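# Flip the toast in the pan using the turner

## Task

Using the steel turner (spatula), flip the toast slice so it rests flat inside the frying pan with its browned side facing up. Letting it fall or tip over from higher than about a finger's width may count as a drop. Afterwards, set the turner down on the table away from the pan and the toast, not lying on the hot plate. No part of the hand or arm may ever touch the toast or the pan, including the pan's handle; doing so ends the run as a failure. The pan and hot plate are loose, and the pan must finish level and centered on the hot plate. At the end the hand must hold no grip on the turner, not even a light one, and must not be bearing much of its weight: release it and pull away.

## Robot and tools

Robot: one arm ending in a five-fingered right hand. Views come from a single camera, cam_wrist (896x504 pixels).

Frames. Scene frame: origin on the table top below the arm base, +z up, +y to the left when facing along +x. Positions are in metres. The hand point sits 0.05 m in front of the palm, where index pad and thumb tip meet in a pinch. Its axes: +z along the straightened fingers, +y outward from the palm, +x across the palm toward the little finger. Straight fingers extend 0.06 to 0.07 m past the point along +z. Across the palm the hand reaches 0.08 m on the little-finger side and 0.02 to 0.09 m on the thumb side, depending on thumb turn. A wrist bracket on the little-finger side reaches 0.11 m across and 0.03 m beyond the point along +y; it can collide. Rotations about x or y shift the point slightly.

The row (used by both motion tools): 14 numbers, each in [-1, 1], one list for the single arm. First six: dx, dy, dz, rx, ry, rz, an offset (not a pose) in the hand point's own axes; 1.0 equals 0.6 m or 180 degrees; rx, ry, rz form one rotation vector. Next six are absolute hand targets in this order: little, ring, middle, index, thumb_bend, thumb_turn. For fingers and thumb_bend +1 is straight and -1 fully curled; for thumb_turn +1 is beside the palm and -1 opposite the fingers. Pinch: index -0.22, thumb_bend -0.75, thumb_turn -0.57. Then force_limit (stall load of closing motors, linear from about 0 N at -1 to 10 N at +1, 15 N for the two thumb motors; it does not affect opening) and speed (nearly zero at -1, full at +1, where a full finger stroke takes 0.6 s).

execute_actions(actions): a list of actions run one after another. Each action is a table of up to 15 rows, one row per 1/30 s step; if shorter, its last row repeats to fill 15 steps. All rows of an action are offsets from the hand point pose measured when that action began (for a call's first action, the last pose reported), not from the previous row. Every step the commanded pose is clipped to 100 mm and 16 degrees from the measured pose, so large displacements need several actions. An empty list just returns the state and images.

move(target, speed, stop_force, blocking): target is one row whose offset is measured from the pose in the latest result that showed one; the hand point follows a straight line there, taking the shorter rotation. Hand values are sent at the start. speed: m/s, 0.002 to 0.5 (default 0.25); turning is capped at twice that in rad/s. Paths last 0.5 to 10 s. The arm lags and can overshoot the speed near full reach, and it does not avoid obstacles. stop_force: optional, 13 to 80 N; the path halts when the wrist sensor feels that much extra push against the motion for two steps, then backs off two steps and holds. Use it only with slow, non-rotating moves; leave it out when moving away from something you press on. blocking=false returns after 0.5 s while the arm keeps going; then use wait(0) or stop before other motion commands (not combinable with stop_force). The result adds a move: line with the ending (done, off_target, moving, held, fault, contact) and limits such as paced (pose clipped) or held (some steps blocked; speed may jump after).

wait(seconds): 0 to 10; the arm keeps its last command, a running move continues. stop(): brakes a running move. zoom_image(camera, region): camera "cam_wrist", region [x0, y0, x1, y1] in pixels from the top-left, at most 504 by 504. show_instructions(): shows the reference pages. finished_scene(scene): integer number of the scene being ended; irreversible, reports success.

Results: end_effector_position (m) and end_effector_quat_wxyz plus velocities in the scene frame; step readings for execute_actions, with HELD marking restrained steps; Hand target (where the controller is now heading); "pose unreachable" when the clearance check altered a command. hand_measured, hand_stopped_by (moving, target, force, stalled, fault) and hand_load_n (positive means being pushed open) follow the six-motor order; loads near zero mean a grip was lost. Wrist force and Wrist torque are in the hand point axes, with offsets up to about 5.5 N, noise up to 3.4 N standard deviation, saturation near 100 N; "no reading" is harmless.

Gripping: turn the thumb fully in front of the palm before reaching, then wrap the hand around objects 0.035 to 0.08 m thick. A motor moves only when its target changes by at least 0.01, then locks. Close slowly (speed -0.9 or lower) for a gentle grip; resend the same numbers to keep a grip, send more open targets to release.

Avoid: hand or arm contact with the toast or pan; shifting or tilting the pan off the hot plate; dropping or knocking anything off the table; hard pushes. The arm is stiff: a target even slightly past a firm contact can trigger a fault. Joint torque limits (N m): shoulder pan 290, shoulder lift 290, elbow 132, wrist 1/2/3 47.5; any outside force of 150 N also stops the arm for 10 s. Long holding of loads heats motors: MOTOR HOT appears at 70 °C and an OVER-TEMPERATURE FAULT brakes the arm at 85 °C.

Each tool is called in YAML: its name, and indented under it one key for each argument.

Reference images:

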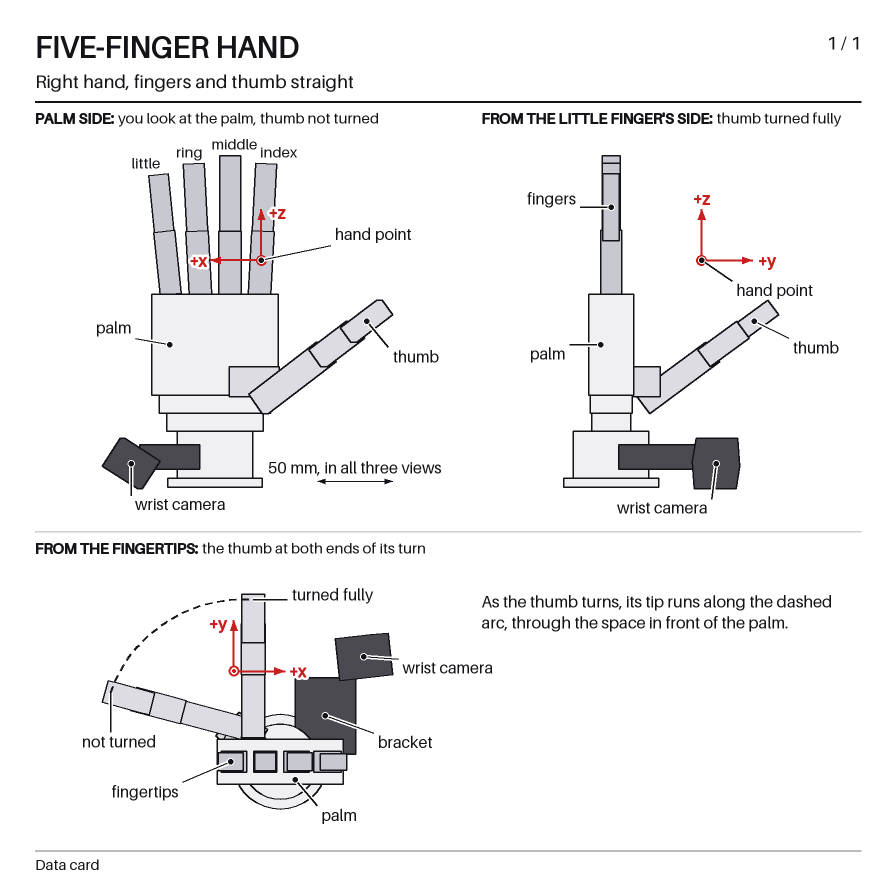

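## Session

execute_actions:
  actions: []

Scene clock: 0.00 s.
end_effector_position=(+0.5980, -0.0911, +0.3237) hand_measured=(+1.000, +1.000, +1.000, +1.000, +1.000, +1.000) hand_load_n=(+0.0, +0.0, +0.0, +0.0, +0.0, +0.0) hand_stopped_by=(target, target, target, target, target, target) hand_force_limit=0.00 hand_speed=-0.80 end_effector_quat_wxyz=(-0.265, -0.568, +0.777, +0.063) end_effector_velocity=(+0.000, -0.000, +0.000) end_effector_angular_velocity=(-0.002, -0.002, +0.000)
Joint positions: [-0.327 -0.979  1.374  1.61   1.926 -3.1  ]
Joint velocities: [-0.    -0.001  0.    -0.002  0.001  0.   ]
Wrist force (N, on the end effector, along its own x y z axes, offset not removed): no reading
Wrist torque (N m, same axes, about the end effector's origin, offset not removed): no reading
Hand target: +0.598, -0.091, +0.324; -0.265, -0.568, +0.777, +0.063

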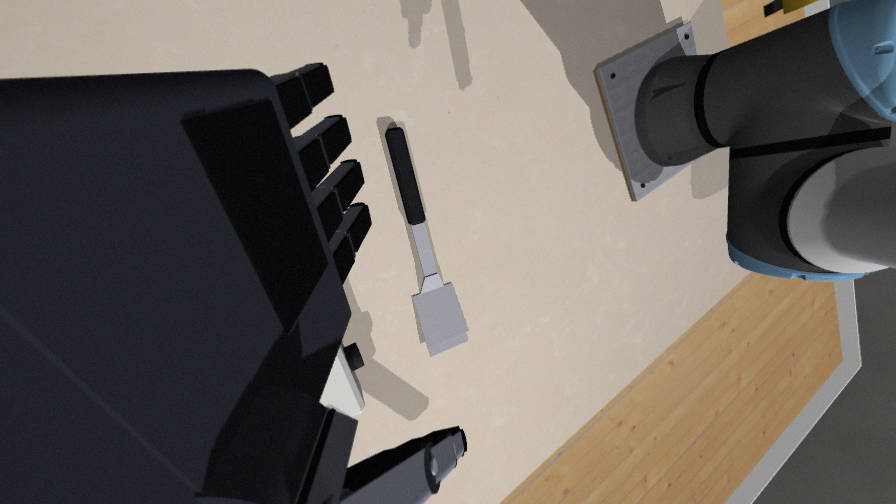

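move:
  target: [0.1203,0.2173,-0.0973,0.0434,-0.1825,0.3912,1,1,1,1,1,1,0,0.5]
  speed: 0.3

Scene clock: 9.73 s.
end_effector_position=(+0.5001, -0.1005, +0.4503) hand_measured=(+1.000, +1.000, +1.000, +1.000, +1.000, +1.000) hand_load_n=(+0.0, +0.0, +0.0, +0.0, +0.0, +0.0) hand_stopped_by=(target, target, target, target, target, target) hand_force_limit=0.00 hand_speed=0.50 end_effector_quat_wxyz=(+0.000, -0.000, +1.000, -0.000) end_effector_velocity=(-0.001, -0.001, +0.001) end_effector_angular_velocity=(-0.003, -0.004, -0.011)
Joint positions: [-0.678 -1.526  1.69   1.417  1.568 -2.265]
Joint velocities: [-0.003 -0.005  0.002 -0.002 -0.     0.008]
Wrist force (N, on the end effector, along its own x y z axes, offset not removed): [-0.5 3.0 1.0]
Wrist torque (N m, same axes, about the end effector's origin, offset not removed): [0.32 0.05 0.18]
Hand target: +0.500, -0.101, +0.450; +0.000, -0.000, +1.000, -0.000
Off the commanded pose: 0.001 m, 0 deg.
move: done

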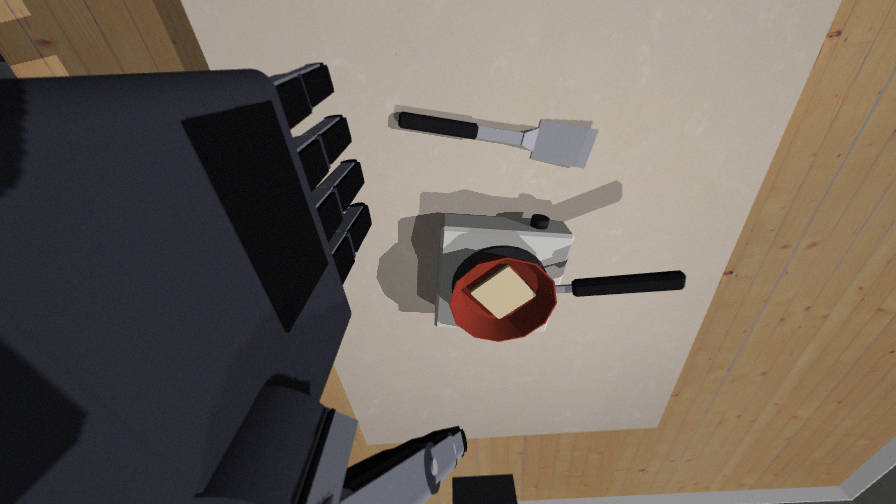

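zoom_image:
  camera: "cam_wrist"
  region: [370, 80, 720, 360]

Region (370, 80, 720, 360) of cam_wrist's 896x504 image, scaled by 1.440, with more detail than that image has; it fills the top 403 rows of this view, and the rest is white.

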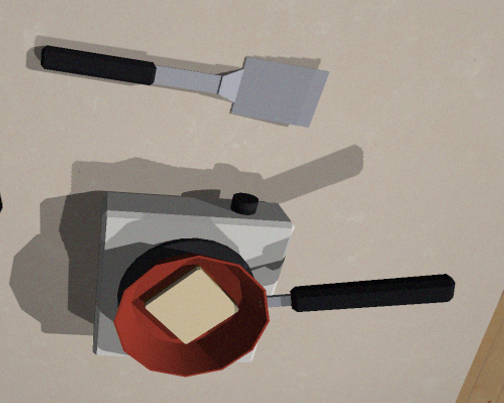

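move:
  target: [0,0,0.25,0,0,0,1,1,1,1,1,1,0,0.5]
  speed: 0.3

zoom_image:
  camera: "cam_wrist"
  region: [370, 60, 870, 460]

Scene clock: 19.47 s.
end_effector_position=(+0.5000, -0.1004, +0.3004) hand_measured=(+1.000, +1.000, +1.000, +1.000, +1.000, +1.000) hand_load_n=(+0.0, +0.0, +0.0, +0.0, +0.0, +0.0) hand_stopped_by=(target, target, target, target, target, target) hand_force_limit=0.00 hand_speed=0.50 end_effector_quat_wxyz=(+0.000, -0.001, +1.000, -0.000) end_effector_velocity=(+0.001, -0.000, -0.001) end_effector_angular_velocity=(-0.001, -0.002, +0.001)
Joint positions: [-0.677 -1.454  1.888  1.148  1.568 -2.264]
Joint velocities: [ 0.     0.001  0.001 -0.004 -0.    -0.001]
Wrist force (N, on the end effector, along its own x y z axes, offset not removed): [-0.5 3.1 2.3]
Wrist torque (N m, same axes, about the end effector's origin, offset not removed): [0.22 -0.06 0.21]
Hand target: +0.500, -0.100, +0.300; +0.000, -0.000, +1.000, -0.000
Off the commanded pose: 0.000 m, 0 deg.
move: done

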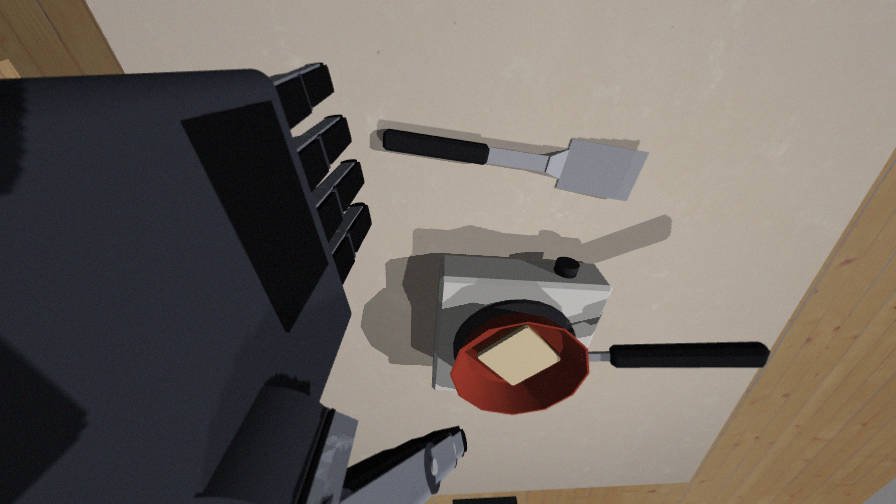

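Region (370, 60, 870, 460) of cam_wrist's 896x504 image, scaled by 1.008, with more detail than that image has; it fills the top 403 rows of this view, and the rest is white.

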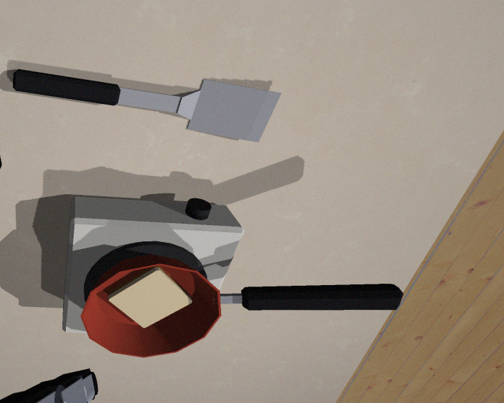

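move:
  target: [0,0.25,0,0,0,0,1,1,1,1,1,1,0,0.5]
  speed: 0.3

zoom_image:
  camera: "cam_wrist"
  region: [340, 100, 740, 460]

move:
  target: [-0.25,-0.25,0,0,0,0,1,1,1,1,1,1,0,0.5]
  speed: 0.3

zoom_image:
  camera: "cam_wrist"
  region: [360, 0, 860, 360]

Scene clock: 26.57 s.
end_effector_position=(+0.5001, +0.0497, +0.3006) hand_measured=(+1.000, +1.000, +1.000, +1.000, +1.000, +1.000) hand_load_n=(+0.0, +0.0, +0.0, +0.0, +0.0, +0.0) hand_stopped_by=(target, target, target, target, target, target) hand_force_limit=0.00 hand_speed=0.50 end_effector_quat_wxyz=(+0.000, -0.001, +1.000, -0.000) end_effector_velocity=(+0.000, +0.001, -0.001) end_effector_angular_velocity=(-0.001, +0.003, +0.001)
Joint positions: [-0.395 -1.503  1.938  1.145  1.565 -1.982]
Joint velocities: [ 0.004  0.002 -0.001  0.001  0.002  0.003]
Wrist force (N, on the end effector, along its own x y z axes, offset not removed): [-1.4 3.4 2.9]
Wrist torque (N m, same axes, about the end effector's origin, offset not removed): [0.24 0.06 0.04]
Hand target: +0.500, +0.050, +0.301; +0.000, -0.001, +1.000, -0.000
Off the commanded pose: 0.000 m, 0 deg.
move: done

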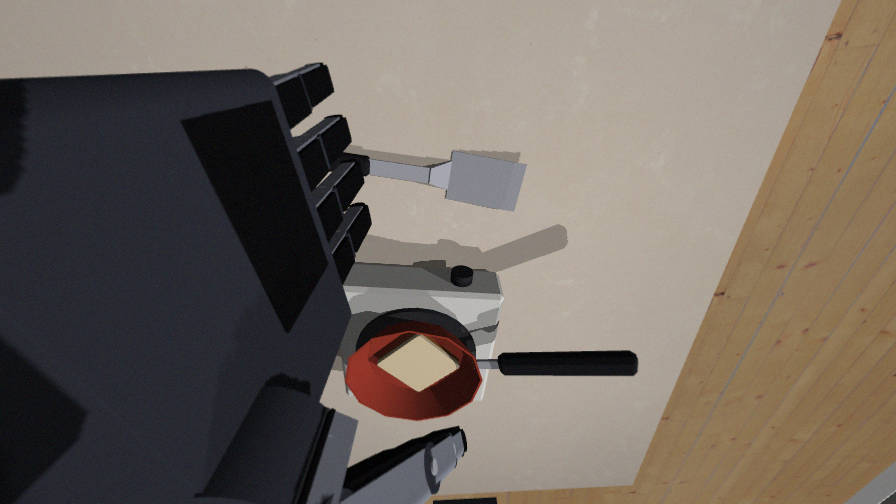

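Region (340, 100, 740, 460) of cam_wrist's 896x504 image, scaled by 1.260, with more detail than that image has; it fills the top 454 rows of this view, and the rest is white.

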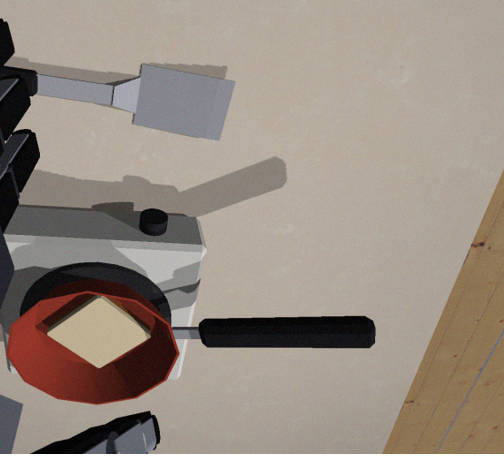

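Scene clock: 27.87 s.
end_effector_position=(+0.6500, -0.1002, +0.3002) hand_measured=(+1.000, +1.000, +1.000, +1.000, +1.000, +1.000) hand_load_n=(+0.0, +0.0, +0.0, +0.0, +0.0, +0.0) hand_stopped_by=(target, target, target, target, target, target) hand_force_limit=0.00 hand_speed=0.50 end_effector_quat_wxyz=(+0.000, -0.001, +1.000, -0.000) end_effector_velocity=(+0.001, -0.001, +0.000) end_effector_angular_velocity=(+0.001, -0.000, +0.001)
Joint positions: [-0.519 -1.224  1.598  1.207  1.566 -2.105]
Joint velocities: [-0.001  0.002 -0.003  0.001 -0.001 -0.002]
Wrist force (N, on the end effector, along its own x y z axes, offset not removed): [-0.1 2.1 0.1]
Wrist torque (N m, same axes, about the end effector's origin, offset not removed): [0.20 -0.02 0.11]
Hand target: +0.650, -0.100, +0.300; +0.000, -0.001, +1.000, -0.000
Off the commanded pose: 0.001 m, 0 deg.
move: done

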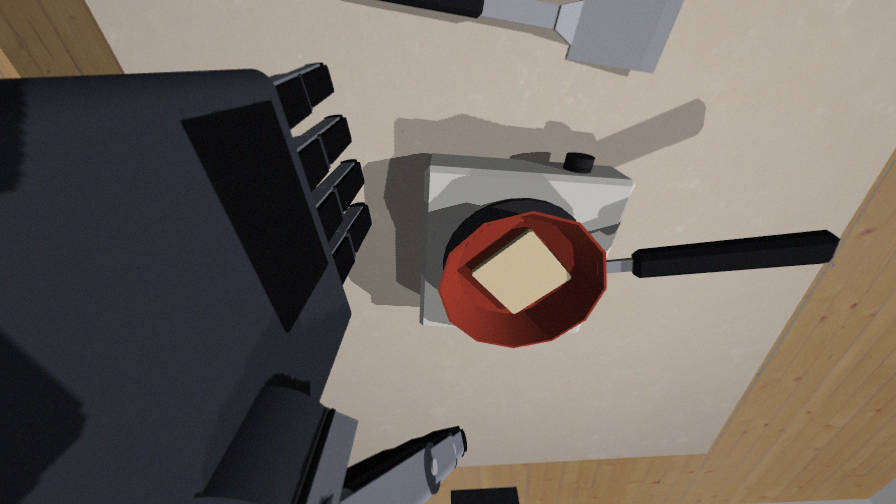

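Region (360, 0, 860, 360) of cam_wrist's 896x504 image, scaled by 1.008, with more detail than that image has; it fills the top 363 rows of this view, and the rest is white.

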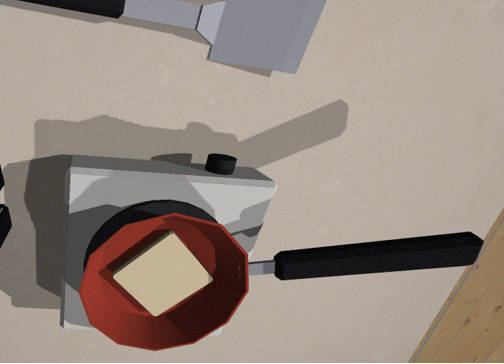

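move:
  target: [0.367,0.067,0.3,0,-0.194,0,1,1,1,1,1,1,0,0.5]
  speed: 0.3

Scene clock: 49.20 s.
end_effector_position=(+0.4294, -0.0604, +0.1207) hand_measured=(+1.000, +1.000, +1.000, +1.000, +1.000, +1.000) hand_load_n=(+0.0, +0.0, +0.0, +0.0, +0.0, +0.0) hand_stopped_by=(target, target, target, target, target, target) hand_force_limit=0.00 hand_speed=0.50 end_effector_quat_wxyz=(+0.300, -0.000, +0.954, -0.001) end_effector_velocity=(-0.002, -0.001, -0.001) end_effector_angular_velocity=(+0.003, -0.004, +0.002)
Joint positions: [-1.105 -1.591  2.505  0.373  1.033 -2.609]
Joint velocities: [-0.012  0.004  0.005 -0.001 -0.008 -0.014]
Wrist force (N, on the end effector, along its own x y z axes, offset not removed): [1.5 2.8 1.4]
Wrist torque (N m, same axes, about the end effector's origin, offset not removed): [0.21 -0.33 0.20]
Hand target: +0.429, -0.060, +0.121; +0.300, -0.000, +0.954, -0.000
Off the commanded pose: 0.001 m, 0 deg.
move: done

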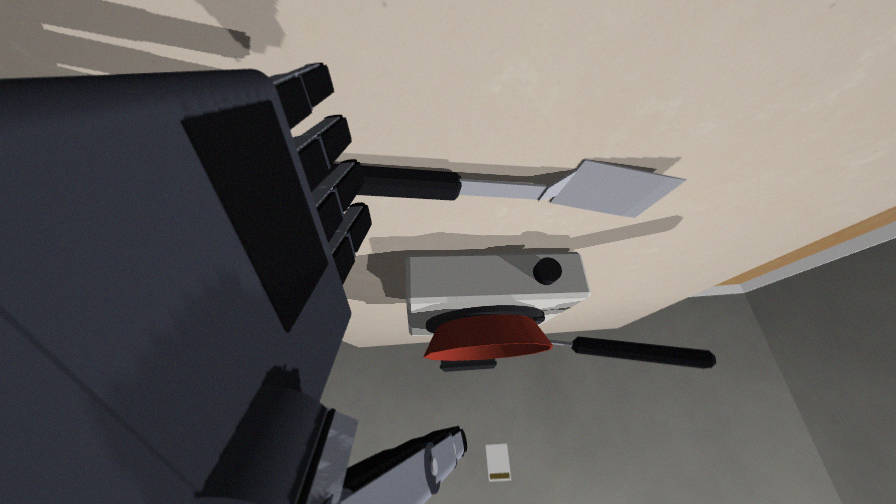

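zoom_image:
  camera: "cam_wrist"
  region: [340, 130, 720, 260]

Region (340, 130, 720, 260) of cam_wrist's 896x504 image, scaled by 1.326, with more detail than that image has; it fills the top 172 rows of this view, and the rest is white.

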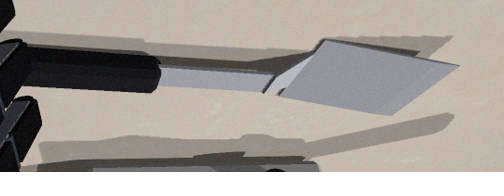

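move:
  target: [-0.119,-0.017,0.083,0.1056,-0.022,-0.436,0.2,0.2,0.2,0.2,-0.4,-1,0,0.5]
  speed: 0.3

Scene clock: 64.20 s.
end_effector_position=(+0.5169, -0.0705, +0.1210) hand_measured=(+0.200, +0.200, +0.200, +0.200, -0.400, -1.000) hand_load_n=(+0.0, +0.0, +0.0, +0.0, +0.0, +0.0) hand_stopped_by=(target, target, target, target, target, target) hand_force_limit=0.00 hand_speed=0.50 end_effector_quat_wxyz=(+0.258, -0.555, +0.717, -0.335) end_effector_velocity=(+0.000, -0.001, +0.000) end_effector_angular_velocity=(-0.009, -0.000, +0.006)
Joint positions: [-0.67  -1.624  2.355  0.024  1.244 -3.427]
Joint velocities: [ 0.001 -0.001  0.    -0.003  0.002 -0.008]
Wrist force (N, on the end effector, along its own x y z axes, offset not removed): [-0.6 3.0 0.0]
Wrist torque (N m, same axes, about the end effector's origin, offset not removed): [0.30 0.07 0.17]
Hand target: +0.517, -0.070, +0.121; +0.258, -0.555, +0.716, -0.335
Off the commanded pose: 0.000 m, 0 deg.
move: done

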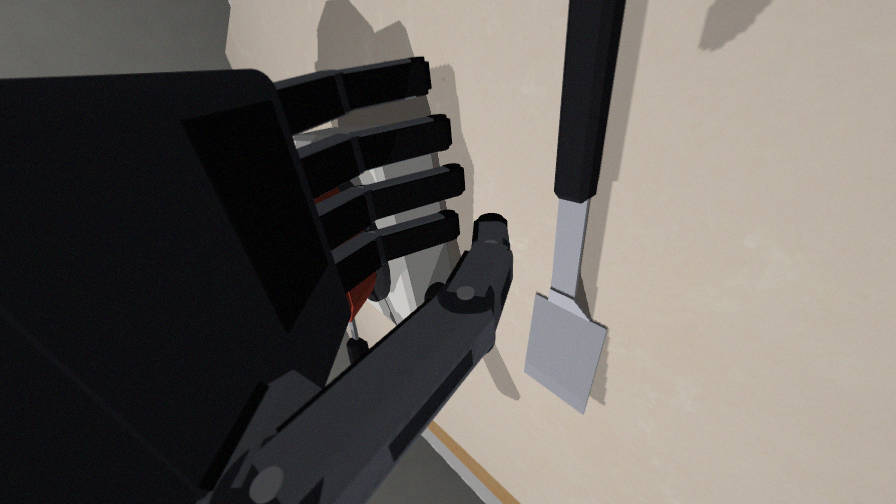

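move:
  target: [0,0.0913,0.0494,0.111,0,0,0.35,0.35,0.35,0.35,-0.75,-1,0,0.5]
  speed: 0.2

Scene clock: 72.37 s.
end_effector_position=(+0.5046, -0.0673, +0.0602) hand_measured=(+0.350, +0.350, +0.350, +0.350, -0.750, -1.000) hand_load_n=(+0.0, +0.0, +0.0, +0.0, +0.0, +0.0) hand_stopped_by=(target, target, target, target, target, target) hand_force_limit=0.00 hand_speed=0.50 end_effector_quat_wxyz=(+0.350, -0.501, +0.648, -0.454) end_effector_velocity=(+0.000, -0.000, -0.002) end_effector_angular_velocity=(-0.002, -0.010, -0.001)
Joint positions: [-0.809 -1.619  2.646 -0.608  1.039 -3.357]
Joint velocities: [-0.005  0.005  0.007 -0.023 -0.006  0.005]
Wrist force (N, on the end effector, along its own x y z axes, offset not removed): [0.2 1.5 2.3]
Wrist torque (N m, same axes, about the end effector's origin, offset not removed): [-0.01 -0.06 0.10]
Hand target: +0.505, -0.067, +0.060; +0.351, -0.501, +0.648, -0.454
Off the commanded pose: 0.000 m, 0 deg.
move: done

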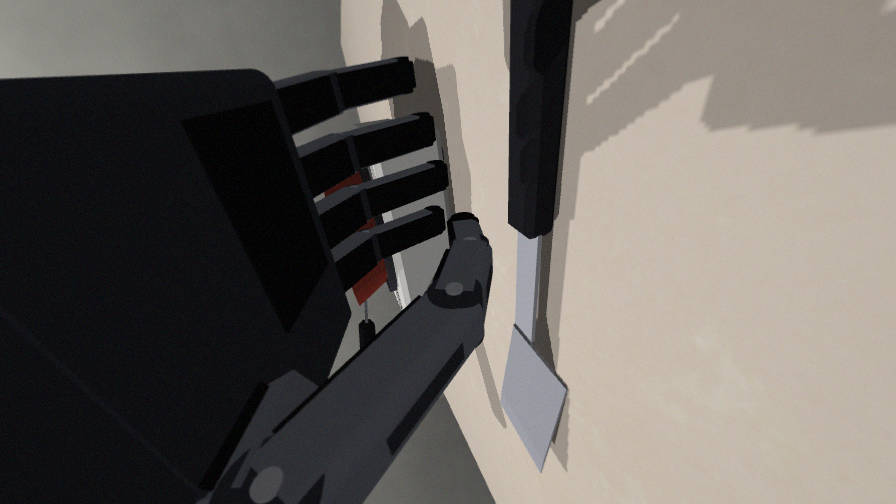

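move:
  target: [0.024,0.0152,0.0313,0,0,0,0.35,0.35,0.35,0.35,-0.75,-1,0,0.5]
  speed: 0.1

Scene clock: 79.50 s.
end_effector_position=(+0.5149, -0.0848, +0.0452) hand_measured=(+0.350, +0.350, +0.350, +0.350, -0.750, -1.000) hand_load_n=(+0.0, +0.0, +0.0, +0.0, +0.0, +0.0) hand_stopped_by=(target, target, target, target, target, target) hand_force_limit=0.00 hand_speed=0.50 end_effector_quat_wxyz=(+0.350, -0.502, +0.648, -0.454) end_effector_velocity=(+0.001, -0.001, -0.001) end_effector_angular_velocity=(-0.002, -0.001, +0.000)
Joint positions: [-0.828 -1.545  2.629 -0.66   1.023 -3.366]
Joint velocities: [-0.001  0.003 -0.001 -0.003 -0.001 -0.001]
Wrist force (N, on the end effector, along its own x y z axes, offset not removed): [-2.1 1.7 3.5]
Wrist torque (N m, same axes, about the end effector's origin, offset not removed): [-0.08 0.17 0.03]
Hand target: +0.515, -0.085, +0.045; +0.350, -0.502, +0.648, -0.454
Off the commanded pose: 0.000 m, 0 deg.
move: done

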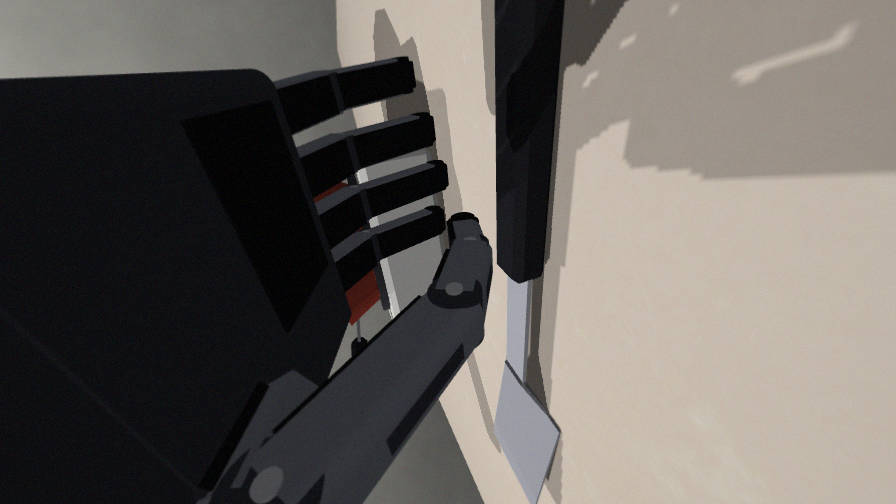

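move:
  target: [0,0.0215,-0.0103,0,0,0,0.45,0.45,0.45,0.45,-0.75,-1,0,0.5]
  speed: 0.05

move:
  target: [0,0.03,0.011,0,0,0,0.45,0.45,0.45,0.45,-0.75,-1,0,0.5]
  speed: 0.02
  stop_force: 13

Scene clock: 83.67 s.
end_effector_position=(+0.5051, -0.0823, +0.0353) hand_measured=(+0.450, +0.450, +0.450, +0.450, -0.750, -1.000) hand_load_n=(+0.0, +0.0, +0.0, +0.0, +0.0, +0.0) hand_stopped_by=(target, target, target, target, target, target) hand_force_limit=0.00 hand_speed=0.50 end_effector_quat_wxyz=(+0.350, -0.502, +0.648, -0.454) end_effector_velocity=(-0.001, -0.000, -0.001) end_effector_angular_velocity=(+0.000, +0.000, -0.002)
Joint positions: [-0.853 -1.532  2.656 -0.692  1.    -3.378]
Joint velocities: [-0.004  0.001  0.003 -0.003 -0.003 -0.002]
Wrist force (N, on the end effector, along its own x y z axes, offset not removed): [-0.1 1.1 0.0]
Wrist torque (N m, same axes, about the end effector's origin, offset not removed): [0.02 0.02 0.12]
Hand target: +0.505, -0.082, +0.035; +0.350, -0.502, +0.648, -0.454
Off the commanded pose: 0.000 m, 0 deg.
move: done

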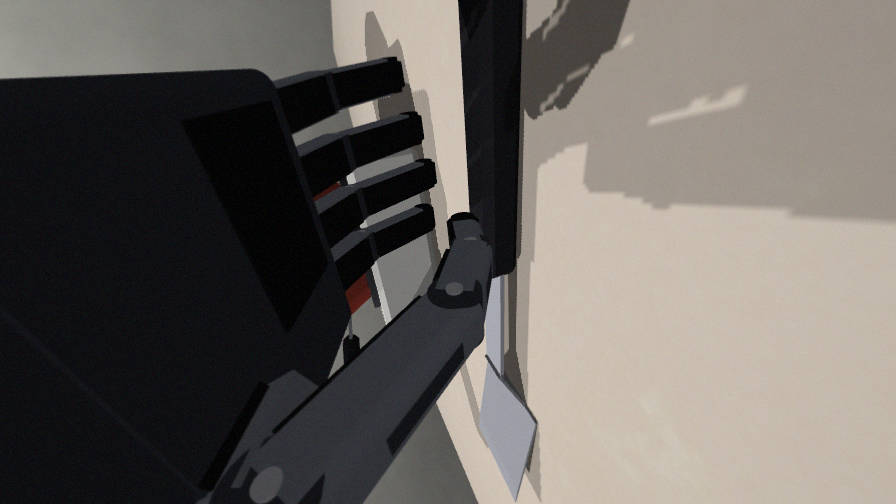

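Scene clock: 84.87 s.
end_effector_position=(+0.5051, -0.0823, +0.0162) hand_measured=(+0.450, +0.450, +0.450, +0.450, -0.750, -1.000) hand_load_n=(+0.0, +0.0, +0.0, +0.0, +0.0, +0.0) hand_stopped_by=(target, target, target, target, target, target) hand_force_limit=0.00 hand_speed=0.50 end_effector_quat_wxyz=(+0.350, -0.502, +0.648, -0.454) end_effector_velocity=(+0.000, -0.000, -0.002) end_effector_angular_velocity=(+0.000, -0.000, -0.001)
Joint positions: [-0.853 -1.471  2.666 -0.764  1.    -3.378]
Joint velocities: [ 0.     0.007  0.001 -0.008  0.001  0.001]
Wrist force (N, on the end effector, along its own x y z axes, offset not removed): [-0.1 2.0 0.9]
Wrist torque (N m, same axes, about the end effector's origin, offset not removed): [0.19 0.00 0.10]
Hand target: +0.505, -0.082, +0.016; +0.350, -0.502, +0.648, -0.454
Off the commanded pose: 0.000 m, 0 deg.
move: done

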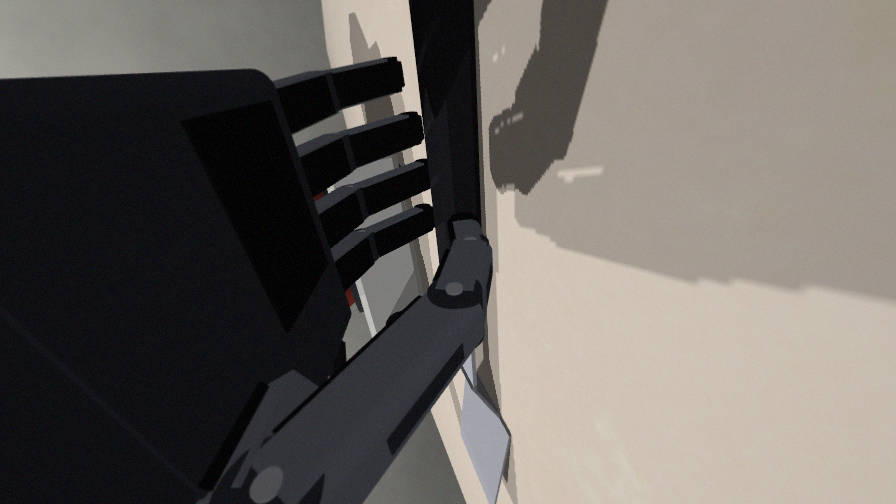

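move:
  target: [0,0.006,0.002,0,0,0,0.45,0.45,0.45,0.45,-0.75,-1,0,0.5]
  speed: 0.02
  stop_force: 13

execute_actions:
  actions:
    - [[0,0,0,0,0,0,-0.3,-0.3,-0.3,-0.3,-0.75,-1,-0.2,-0.6]]
    - [[0,0,0,0,0,0,-0.3,-0.3,-0.3,-0.3,-0.75,-1,-0.2,-0.6]]
    - [[0,0,0,0,0,0,-0.3,-0.3,-0.3,-0.3,-0.75,-1,-0.2,-0.6]]

Scene clock: 88.17 s.
end_effector_position=(+0.5050, -0.0823, +0.0125) hand_measured=(+0.450, +0.450, +0.450, +0.450, -0.750, -1.000) hand_load_n=(+0.0, +0.0, +0.0, +0.0, +0.0, +0.0) hand_stopped_by=(target, target, target, target, target, target) hand_force_limit=0.00 hand_speed=0.50 end_effector_quat_wxyz=(+0.350, -0.502, +0.648, -0.454) end_effector_velocity=(-0.000, -0.000, -0.001) end_effector_angular_velocity=(-0.002, +0.000, -0.001)
Joint positions: [-0.853 -1.459  2.668 -0.778  1.    -3.378]
Joint velocities: [ 0.     0.002  0.001 -0.004  0.002 -0.   ]
Wrist force (N, on the end effector, along its own x y z axes, offset not removed): [-1.7 1.8 0.3]
Wrist torque (N m, same axes, about the end effector's origin, offset not removed): [0.13 0.24 0.04]
Hand target: +0.505, -0.082, +0.012; +0.350, -0.502, +0.648, -0.454
Off the commanded pose: 0.000 m, 0 deg.
move: done

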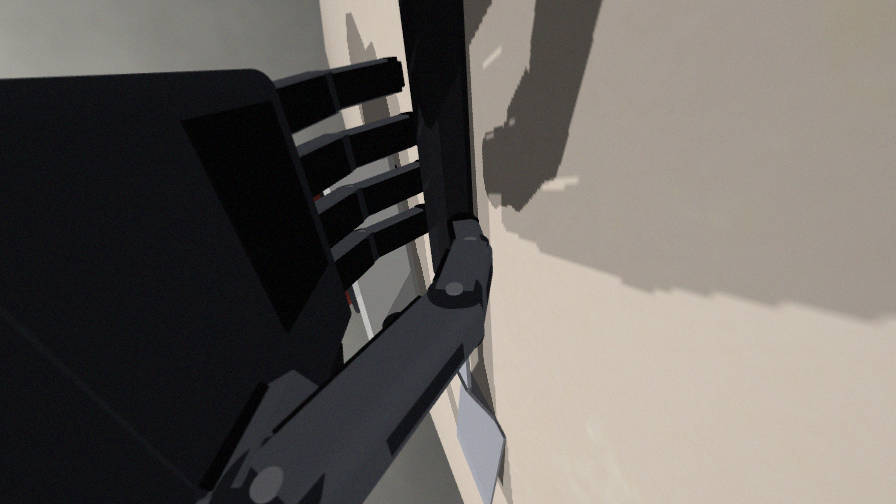

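Scene clock: 89.67 s.
end_effector_position=(+0.5050, -0.0823, +0.0125) hand_measured=(+0.276, +0.210, +0.258, +0.122, -0.748, -1.000) hand_load_n=(+0.0, +6.0, +9.5, +6.5, +2.0, -1.0) hand_stopped_by=(force, force, force, force, target, target) hand_force_limit=-0.20 hand_speed=-0.60 end_effector_quat_wxyz=(+0.350, -0.502, +0.648, -0.454) end_effector_velocity=(+0.000, -0.001, +0.000) end_effector_angular_velocity=(-0.000, -0.001, -0.001)
Joint positions: [-0.853 -1.459  2.668 -0.778  1.    -3.378]
Joint velocities: [-0.001 -0.001 -0.    -0.     0.001  0.001]
Wrist force (N, on the end effector, along its own x y z axes, offset not removed): [-2.9 -17.4 4.5]
Wrist torque (N m, same axes, about the end effector's origin, offset not removed): [0.80 -0.07 -0.57]
Hand target: +0.505, -0.082, +0.012; +0.350, -0.502, +0.648, -0.454
Off the commanded pose: 0.000 m, 0 deg.
Step readings (end_effector_position; steps 1 to 15: 1st action; 16 to 30: 2nd action; 31 to 45: 3rd action):
0: (+0.5050, -0.0823, +0.0125)
1: (+0.5050, -0.0823, +0.0125)
2: (+0.5050, -0.0823, +0.0125)
4: (+0.5050, -0.0823, +0.0125)
8: (+0.5050, -0.0823, +0.0125)
15: (+0.5050, -0.0823, +0.0125)
16: (+0.5050, -0.0823, +0.0125)
17: (+0.5050, -0.0823, +0.0125)
19: (+0.5050, -0.0823, +0.0125)
23: (+0.5050, -0.0823, +0.0125)
30: (+0.5050, -0.0823, +0.0125)
31: (+0.5050, -0.0823, +0.0125)
32: (+0.5050, -0.0823, +0.0125)
34: (+0.5050, -0.0823, +0.0125)
38: (+0.5050, -0.0823, +0.0125)
45: end_effector_position above

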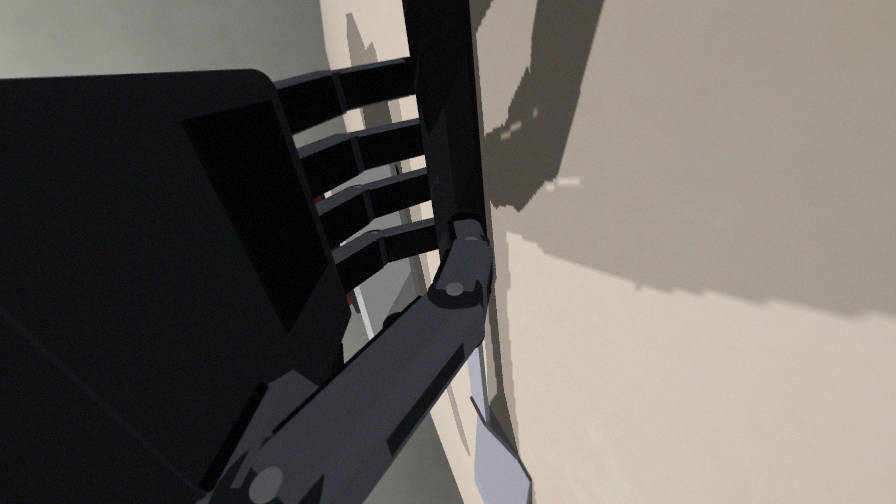

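zoom_image:
  camera: "cam_wrist"
  region: [330, 30, 580, 300]

Region (330, 30, 580, 300) of cam_wrist's 896x504 image, scaled by 1.867, with more detail than that image has; it fills the left 467 columns of this view, and the rest is white.

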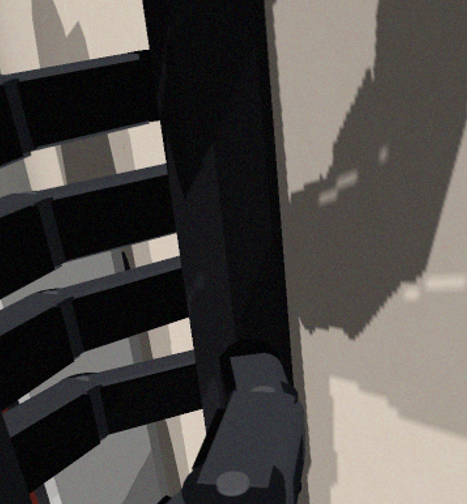

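execute_actions:
  actions:
    - [[0,-0.0047,-0.0017,0,0,0,-0.3,-0.3,-0.3,-0.3,-0.75,-1,-0.2,-0.6]]
    - [[0,0,0,0,0,0,-0.35,-0.35,-0.35,-0.35,-0.75,-1,-0.2,-0.8]]
    - [[0,0,0,0,0,0,-0.35,-0.35,-0.35,-0.35,-0.75,-1,-0.2,-0.8]]

Scene clock: 95.53 s.
end_effector_position=(+0.5050, -0.0823, +0.0154) hand_measured=(+0.166, +0.168, +0.148, +0.122, -0.746, -1.000) hand_load_n=(+4.5, +1.0, +4.5, +6.0, +7.5, +6.0) hand_stopped_by=(force, force, force, force, target, target) hand_force_limit=-0.20 hand_speed=-0.80 end_effector_quat_wxyz=(+0.350, -0.502, +0.648, -0.453) end_effector_velocity=(+0.000, -0.000, -0.000) end_effector_angular_velocity=(+0.000, +0.001, +0.000)
Joint positions: [-0.853 -1.469  2.667 -0.767  1.    -3.378]
Joint velocities: [-0.     0.    -0.001  0.001 -0.    -0.001]
Wrist force (N, on the end effector, along its own x y z axes, offset not removed): [-0.2 -1.5 1.6]
Wrist torque (N m, same axes, about the end effector's origin, offset not removed): [0.44 0.03 -0.14]
Hand target: +0.505, -0.082, +0.015; +0.350, -0.502, +0.648, -0.453
Off the commanded pose: 0.000 m, 0 deg.
Step readings (end_effector_position; steps 1 to 15: 1st action; 16 to 30: 2nd action; 31 to 45: 3rd action):
0: (+0.5050, -0.0823, +0.0125)
1: (+0.5050, -0.0823, +0.0126)
2: (+0.5049, -0.0822, +0.0131)
4: (+0.5048, -0.0820, +0.0141)
8: (+0.5049, -0.0821, +0.0151)
15: (+0.5050, -0.0822, +0.0154)
16: (+0.5050, -0.0822, +0.0154)
17: (+0.5050, -0.0822, +0.0154)
19: (+0.5050, -0.0822, +0.0154)
23: (+0.5050, -0.0822, +0.0154)
30: (+0.5050, -0.0823, +0.0154)
31: (+0.5050, -0.0823, +0.0154)
32: (+0.5050, -0.0823, +0.0154)
34: (+0.5050, -0.0823, +0.0154)
38: (+0.5050, -0.0823, +0.0154)
45: end_effector_position above

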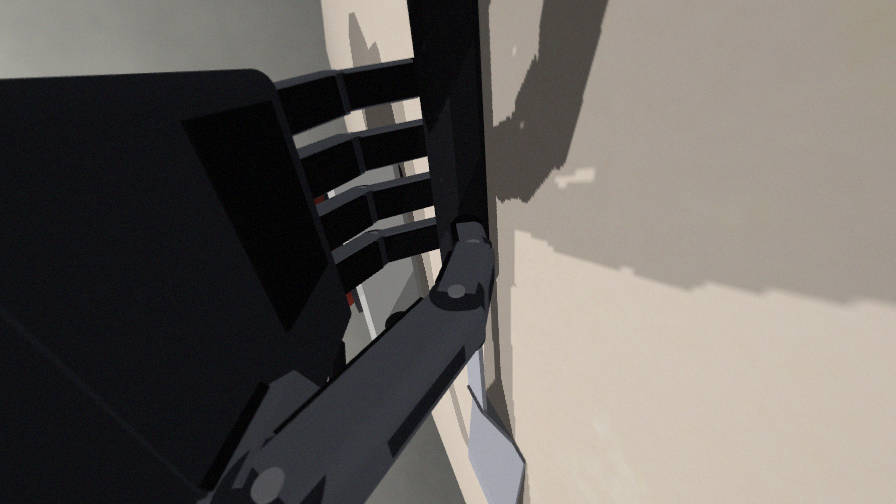

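execute_actions:
  actions:
    - [[0,-0.003,-0.001,0,0,0,-0.35,-0.4,-0.4,-0.35,-0.75,-1,0.1,-0.85]]
    - [[0,-0.015,-0.0055,0,0,0,-0.35,-0.4,-0.4,-0.35,-0.75,-1,0.1,-0.85]]
    - [[0,-0.03,-0.011,0,0,0,-0.35,-0.4,-0.4,-0.35,-0.75,-1,0.1,-0.85]]
    - [[0,0,0,0,0,0,-0.35,-0.4,-0.4,-0.35,-0.75,-1,0.1,-0.85]]

Scene clock: 99.33 s.
end_effector_position=(+0.5051, -0.0823, +0.0460) hand_measured=(+0.166, +0.138, +0.126, +0.122, -0.744, -1.000) hand_load_n=(+0.0, +5.5, +6.0, +4.0, +10.5, +7.0) hand_stopped_by=(force, force, force, force, target, target) hand_force_limit=0.10 hand_speed=-0.85 end_effector_quat_wxyz=(+0.350, -0.502, +0.648, -0.454) end_effector_velocity=(+0.000, -0.000, -0.000) end_effector_angular_velocity=(-0.001, -0.000, -0.000)
Joint positions: [-0.853 -1.566  2.649 -0.652  1.    -3.378]
Joint velocities: [ 0.     0.001 -0.    -0.001  0.001 -0.   ]
Wrist force (N, on the end effector, along its own x y z axes, offset not removed): [0.4 5.2 2.1]
Wrist torque (N m, same axes, about the end effector's origin, offset not removed): [0.31 -0.12 0.10]
Hand target: +0.505, -0.082, +0.046; +0.350, -0.502, +0.648, -0.454
Off the commanded pose: 0.000 m, 0 deg.
Step readings (end_effector_position; steps 1 to 15: 1st action; 16 to 30: 2nd action; 31 to 45: 3rd action; 46 to 60: 4th action):
0: (+0.5050, -0.0823, +0.0154)
1: (+0.5050, -0.0823, +0.0155)
2: (+0.5050, -0.0823, +0.0159)
4: (+0.5050, -0.0822, +0.0166)
8: (+0.5051, -0.0823, +0.0172)
15: (+0.5051, -0.0823, +0.0173)
16: (+0.5051, -0.0823, +0.0176)
17: (+0.5052, -0.0824, +0.0194)
19: (+0.5052, -0.0823, +0.0230)
23: (+0.5051, -0.0823, +0.0261)
30: (+0.5051, -0.0823, +0.0269)
31: (+0.5052, -0.0824, +0.0273)
32: (+0.5056, -0.0827, +0.0304)
34: (+0.5057, -0.0825, +0.0377)
38: (+0.5053, -0.0823, +0.0441)
45: (+0.5051, -0.0823, +0.0460)
46: (+0.5051, -0.0823, +0.0460)
47: (+0.5051, -0.0823, +0.0460)
49: (+0.5051, -0.0823, +0.0460)
53: (+0.5051, -0.0823, +0.0460)
60: end_effector_position above

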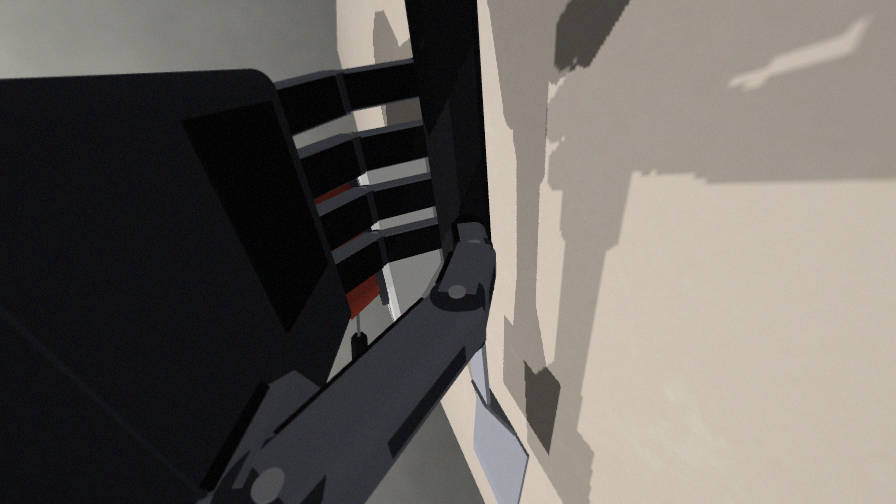

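zoom_image:
  camera: "cam_wrist"
  region: [420, 324, 600, 504]

Region (420, 324, 600, 504) of cam_wrist's 896x504 image, scaled by 2.800, with more detail than that image has.

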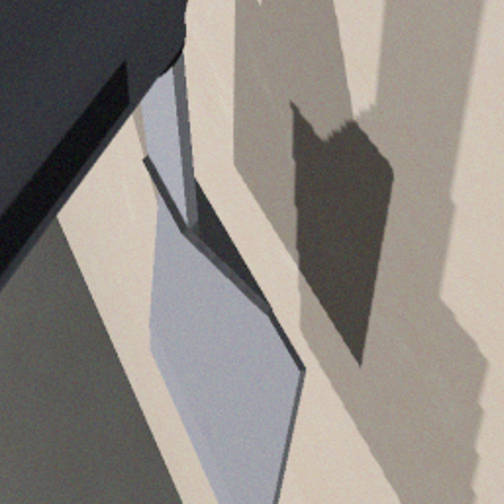

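move:
  target: [0,-0.329,-0.12,0,0,0,-0.35,-0.4,-0.4,-0.35,-0.75,-1,0.1,-0.85]
  speed: 0.25

move:
  target: [0,0,0,0,0.228,-0.627,-0.35,-0.4,-0.4,-0.35,-0.75,-1,0.1,-0.85]
  speed: 0.4

Scene clock: 120.20 s.
end_effector_position=(+0.5053, -0.0824, +0.2563) hand_measured=(+0.166, +0.138, +0.126, +0.122, -0.744, -1.000) hand_load_n=(+0.0, +5.5, +6.0, +4.0, +10.5, +7.0) hand_stopped_by=(force, force, force, force, target, target) hand_force_limit=0.10 hand_speed=-0.85 end_effector_quat_wxyz=(+0.350, -0.501, +0.648, -0.454) end_effector_velocity=(-0.001, -0.000, +0.002) end_effector_angular_velocity=(+0.001, +0.001, +0.001)
Joint positions: [-0.853 -1.979  2.421 -0.011  1.    -3.378]
Joint velocities: [-0.002 -0.003 -0.003  0.008 -0.002 -0.002]
Wrist force (N, on the end effector, along its own x y z axes, offset not removed): [-0.1 4.1 2.1]
Wrist torque (N m, same axes, about the end effector's origin, offset not removed): [0.09 0.01 0.01]
Hand target: +0.505, -0.082, +0.256; +0.350, -0.502, +0.648, -0.454
Off the commanded pose: 0.000 m, 0 deg.
move: done

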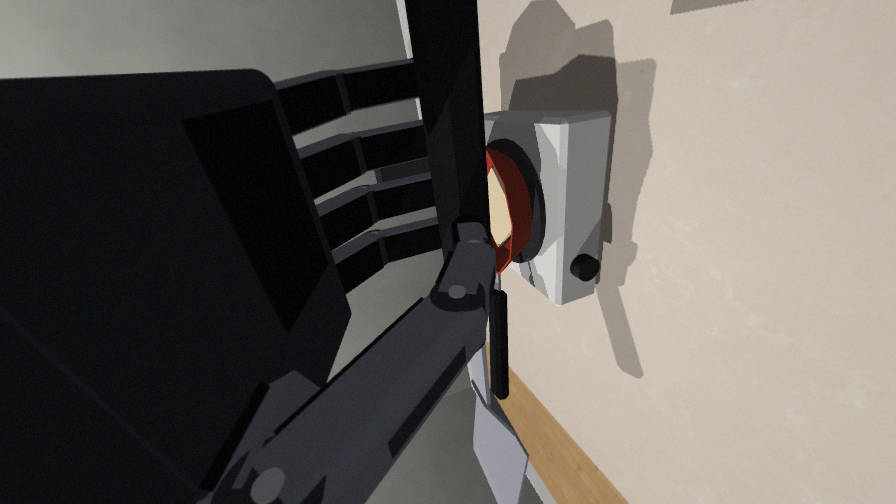

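Scene clock: 123.40 s.
end_effector_position=(+0.5055, -0.0817, +0.2562) hand_measured=(+0.166, +0.138, +0.126, +0.122, -0.744, -1.000) hand_load_n=(+0.0, +5.0, +6.0, +5.0, +9.5, +7.0) hand_stopped_by=(force, force, force, force, target, target) hand_force_limit=0.10 hand_speed=-0.85 end_effector_quat_wxyz=(+0.386, +0.644, -0.020, +0.660) end_effector_velocity=(+0.000, -0.001, -0.001) end_effector_angular_velocity=(-0.008, +0.001, -0.000)
Joint positions: [-0.184 -1.64   2.631 -1.161  1.928 -5.267]
Joint velocities: [-0.003  0.006  0.003 -0.012 -0.004 -0.008]
Wrist force (N, on the end effector, along its own x y z axes, offset not removed): [-4.0 2.5 0.5]
Wrist torque (N m, same axes, about the end effector's origin, offset not removed): [0.30 0.30 0.06]
Hand target: +0.506, -0.082, +0.256; +0.386, +0.644, -0.019, +0.660
Off the commanded pose: 0.001 m, 0 deg.
move: done

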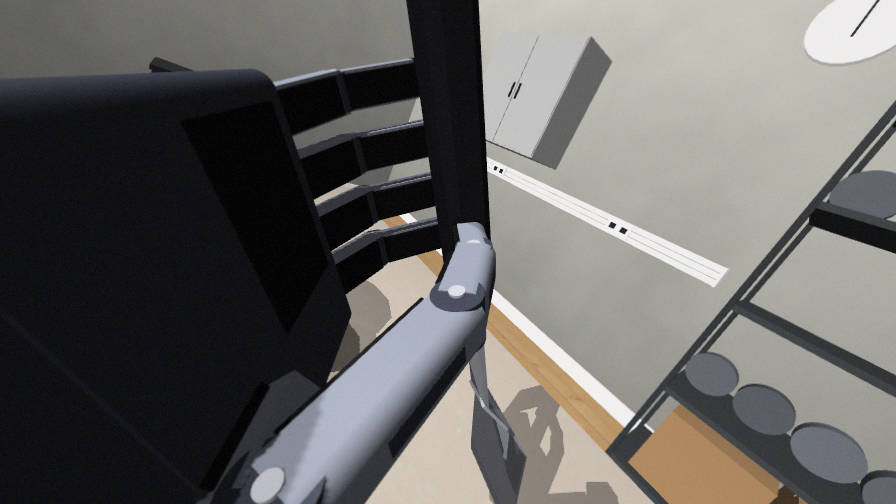

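move:
  target: [-0.0577,-0.0314,-0.0113,0,0,0,0.7,0.45,-0.45,-0.35,-0.75,-1,0.3,-0.85]
  speed: 0.04

Scene clock: 129.67 s.
end_effector_position=(+0.5055, -0.0816, +0.2161) hand_measured=(+0.700, +0.450, +0.122, +0.122, -0.744, -1.000) hand_load_n=(+0.0, +0.0, +11.5, +4.0, +8.5, +4.5) hand_stopped_by=(target, target, force, force, target, target) hand_force_limit=0.30 hand_speed=-0.85 end_effector_quat_wxyz=(+0.386, +0.644, -0.020, +0.660) end_effector_velocity=(+0.000, -0.000, +0.001) end_effector_angular_velocity=(-0.001, -0.002, -0.001)
Joint positions: [-0.183 -1.52   2.658 -1.309  1.929 -5.267]
Joint velocities: [-0.    -0.001 -0.001 -0.001  0.001 -0.001]
Wrist force (N, on the end effector, along its own x y z axes, offset not removed): [-3.4 1.1 0.2]
Wrist torque (N m, same axes, about the end effector's origin, offset not removed): [0.17 0.23 0.05]
Hand target: +0.505, -0.082, +0.216; +0.386, +0.644, -0.020, +0.660
Off the commanded pose: 0.000 m, 0 deg.
move: done

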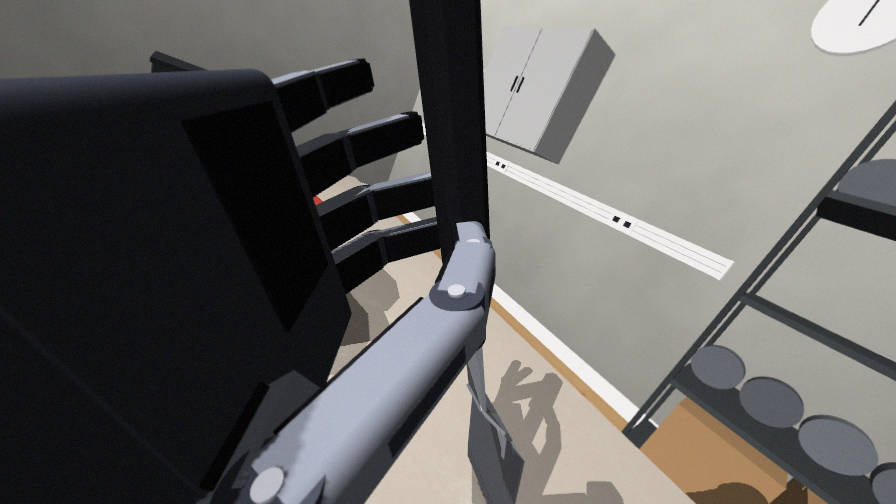

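move:
  target: [-0.0168,-0.082,-0.03,0,0,0,0.7,0.45,-0.45,-0.35,-0.75,-1,0.3,-0.85]
  speed: 0.03

Scene clock: 133.00 s.
end_effector_position=(+0.5154, -0.0426, +0.1811) hand_measured=(+0.700, +0.450, +0.122, +0.122, -0.744, -1.000) hand_load_n=(+0.0, +0.0, +11.0, +3.5, +8.5, +4.0) hand_stopped_by=(target, target, force, force, target, target) hand_force_limit=0.30 hand_speed=-0.85 end_effector_quat_wxyz=(+0.386, +0.644, -0.020, +0.660) end_effector_velocity=(+0.000, +0.002, -0.001) end_effector_angular_velocity=(-0.000, -0.001, +0.001)
Joint positions: [-0.05  -1.376  2.629 -1.434  2.059 -5.292]
Joint velocities: [ 0.005  0.004 -0.001 -0.003  0.004 -0.001]
Wrist force (N, on the end effector, along its own x y z axes, offset not removed): [0.5 0.4 2.0]
Wrist torque (N m, same axes, about the end effector's origin, offset not removed): [-0.20 0.13 -0.10]
Hand target: +0.515, -0.042, +0.181; +0.386, +0.644, -0.020, +0.660
Off the commanded pose: 0.000 m, 0 deg.
move: done

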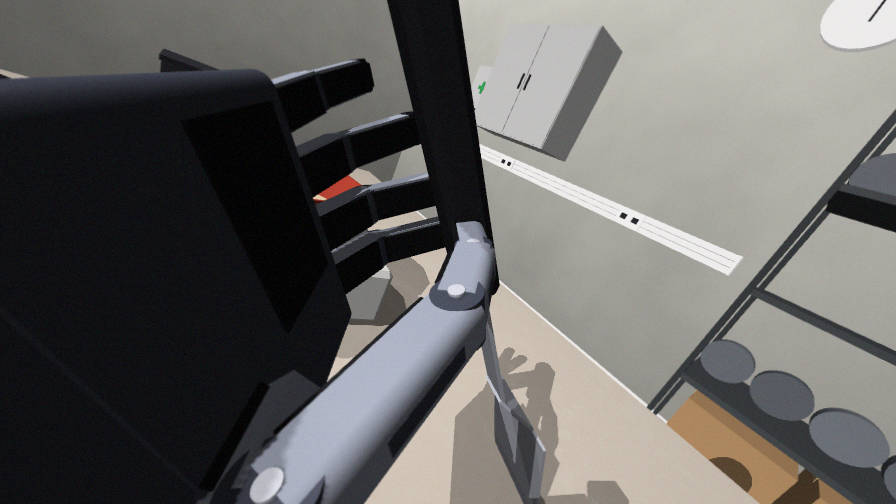

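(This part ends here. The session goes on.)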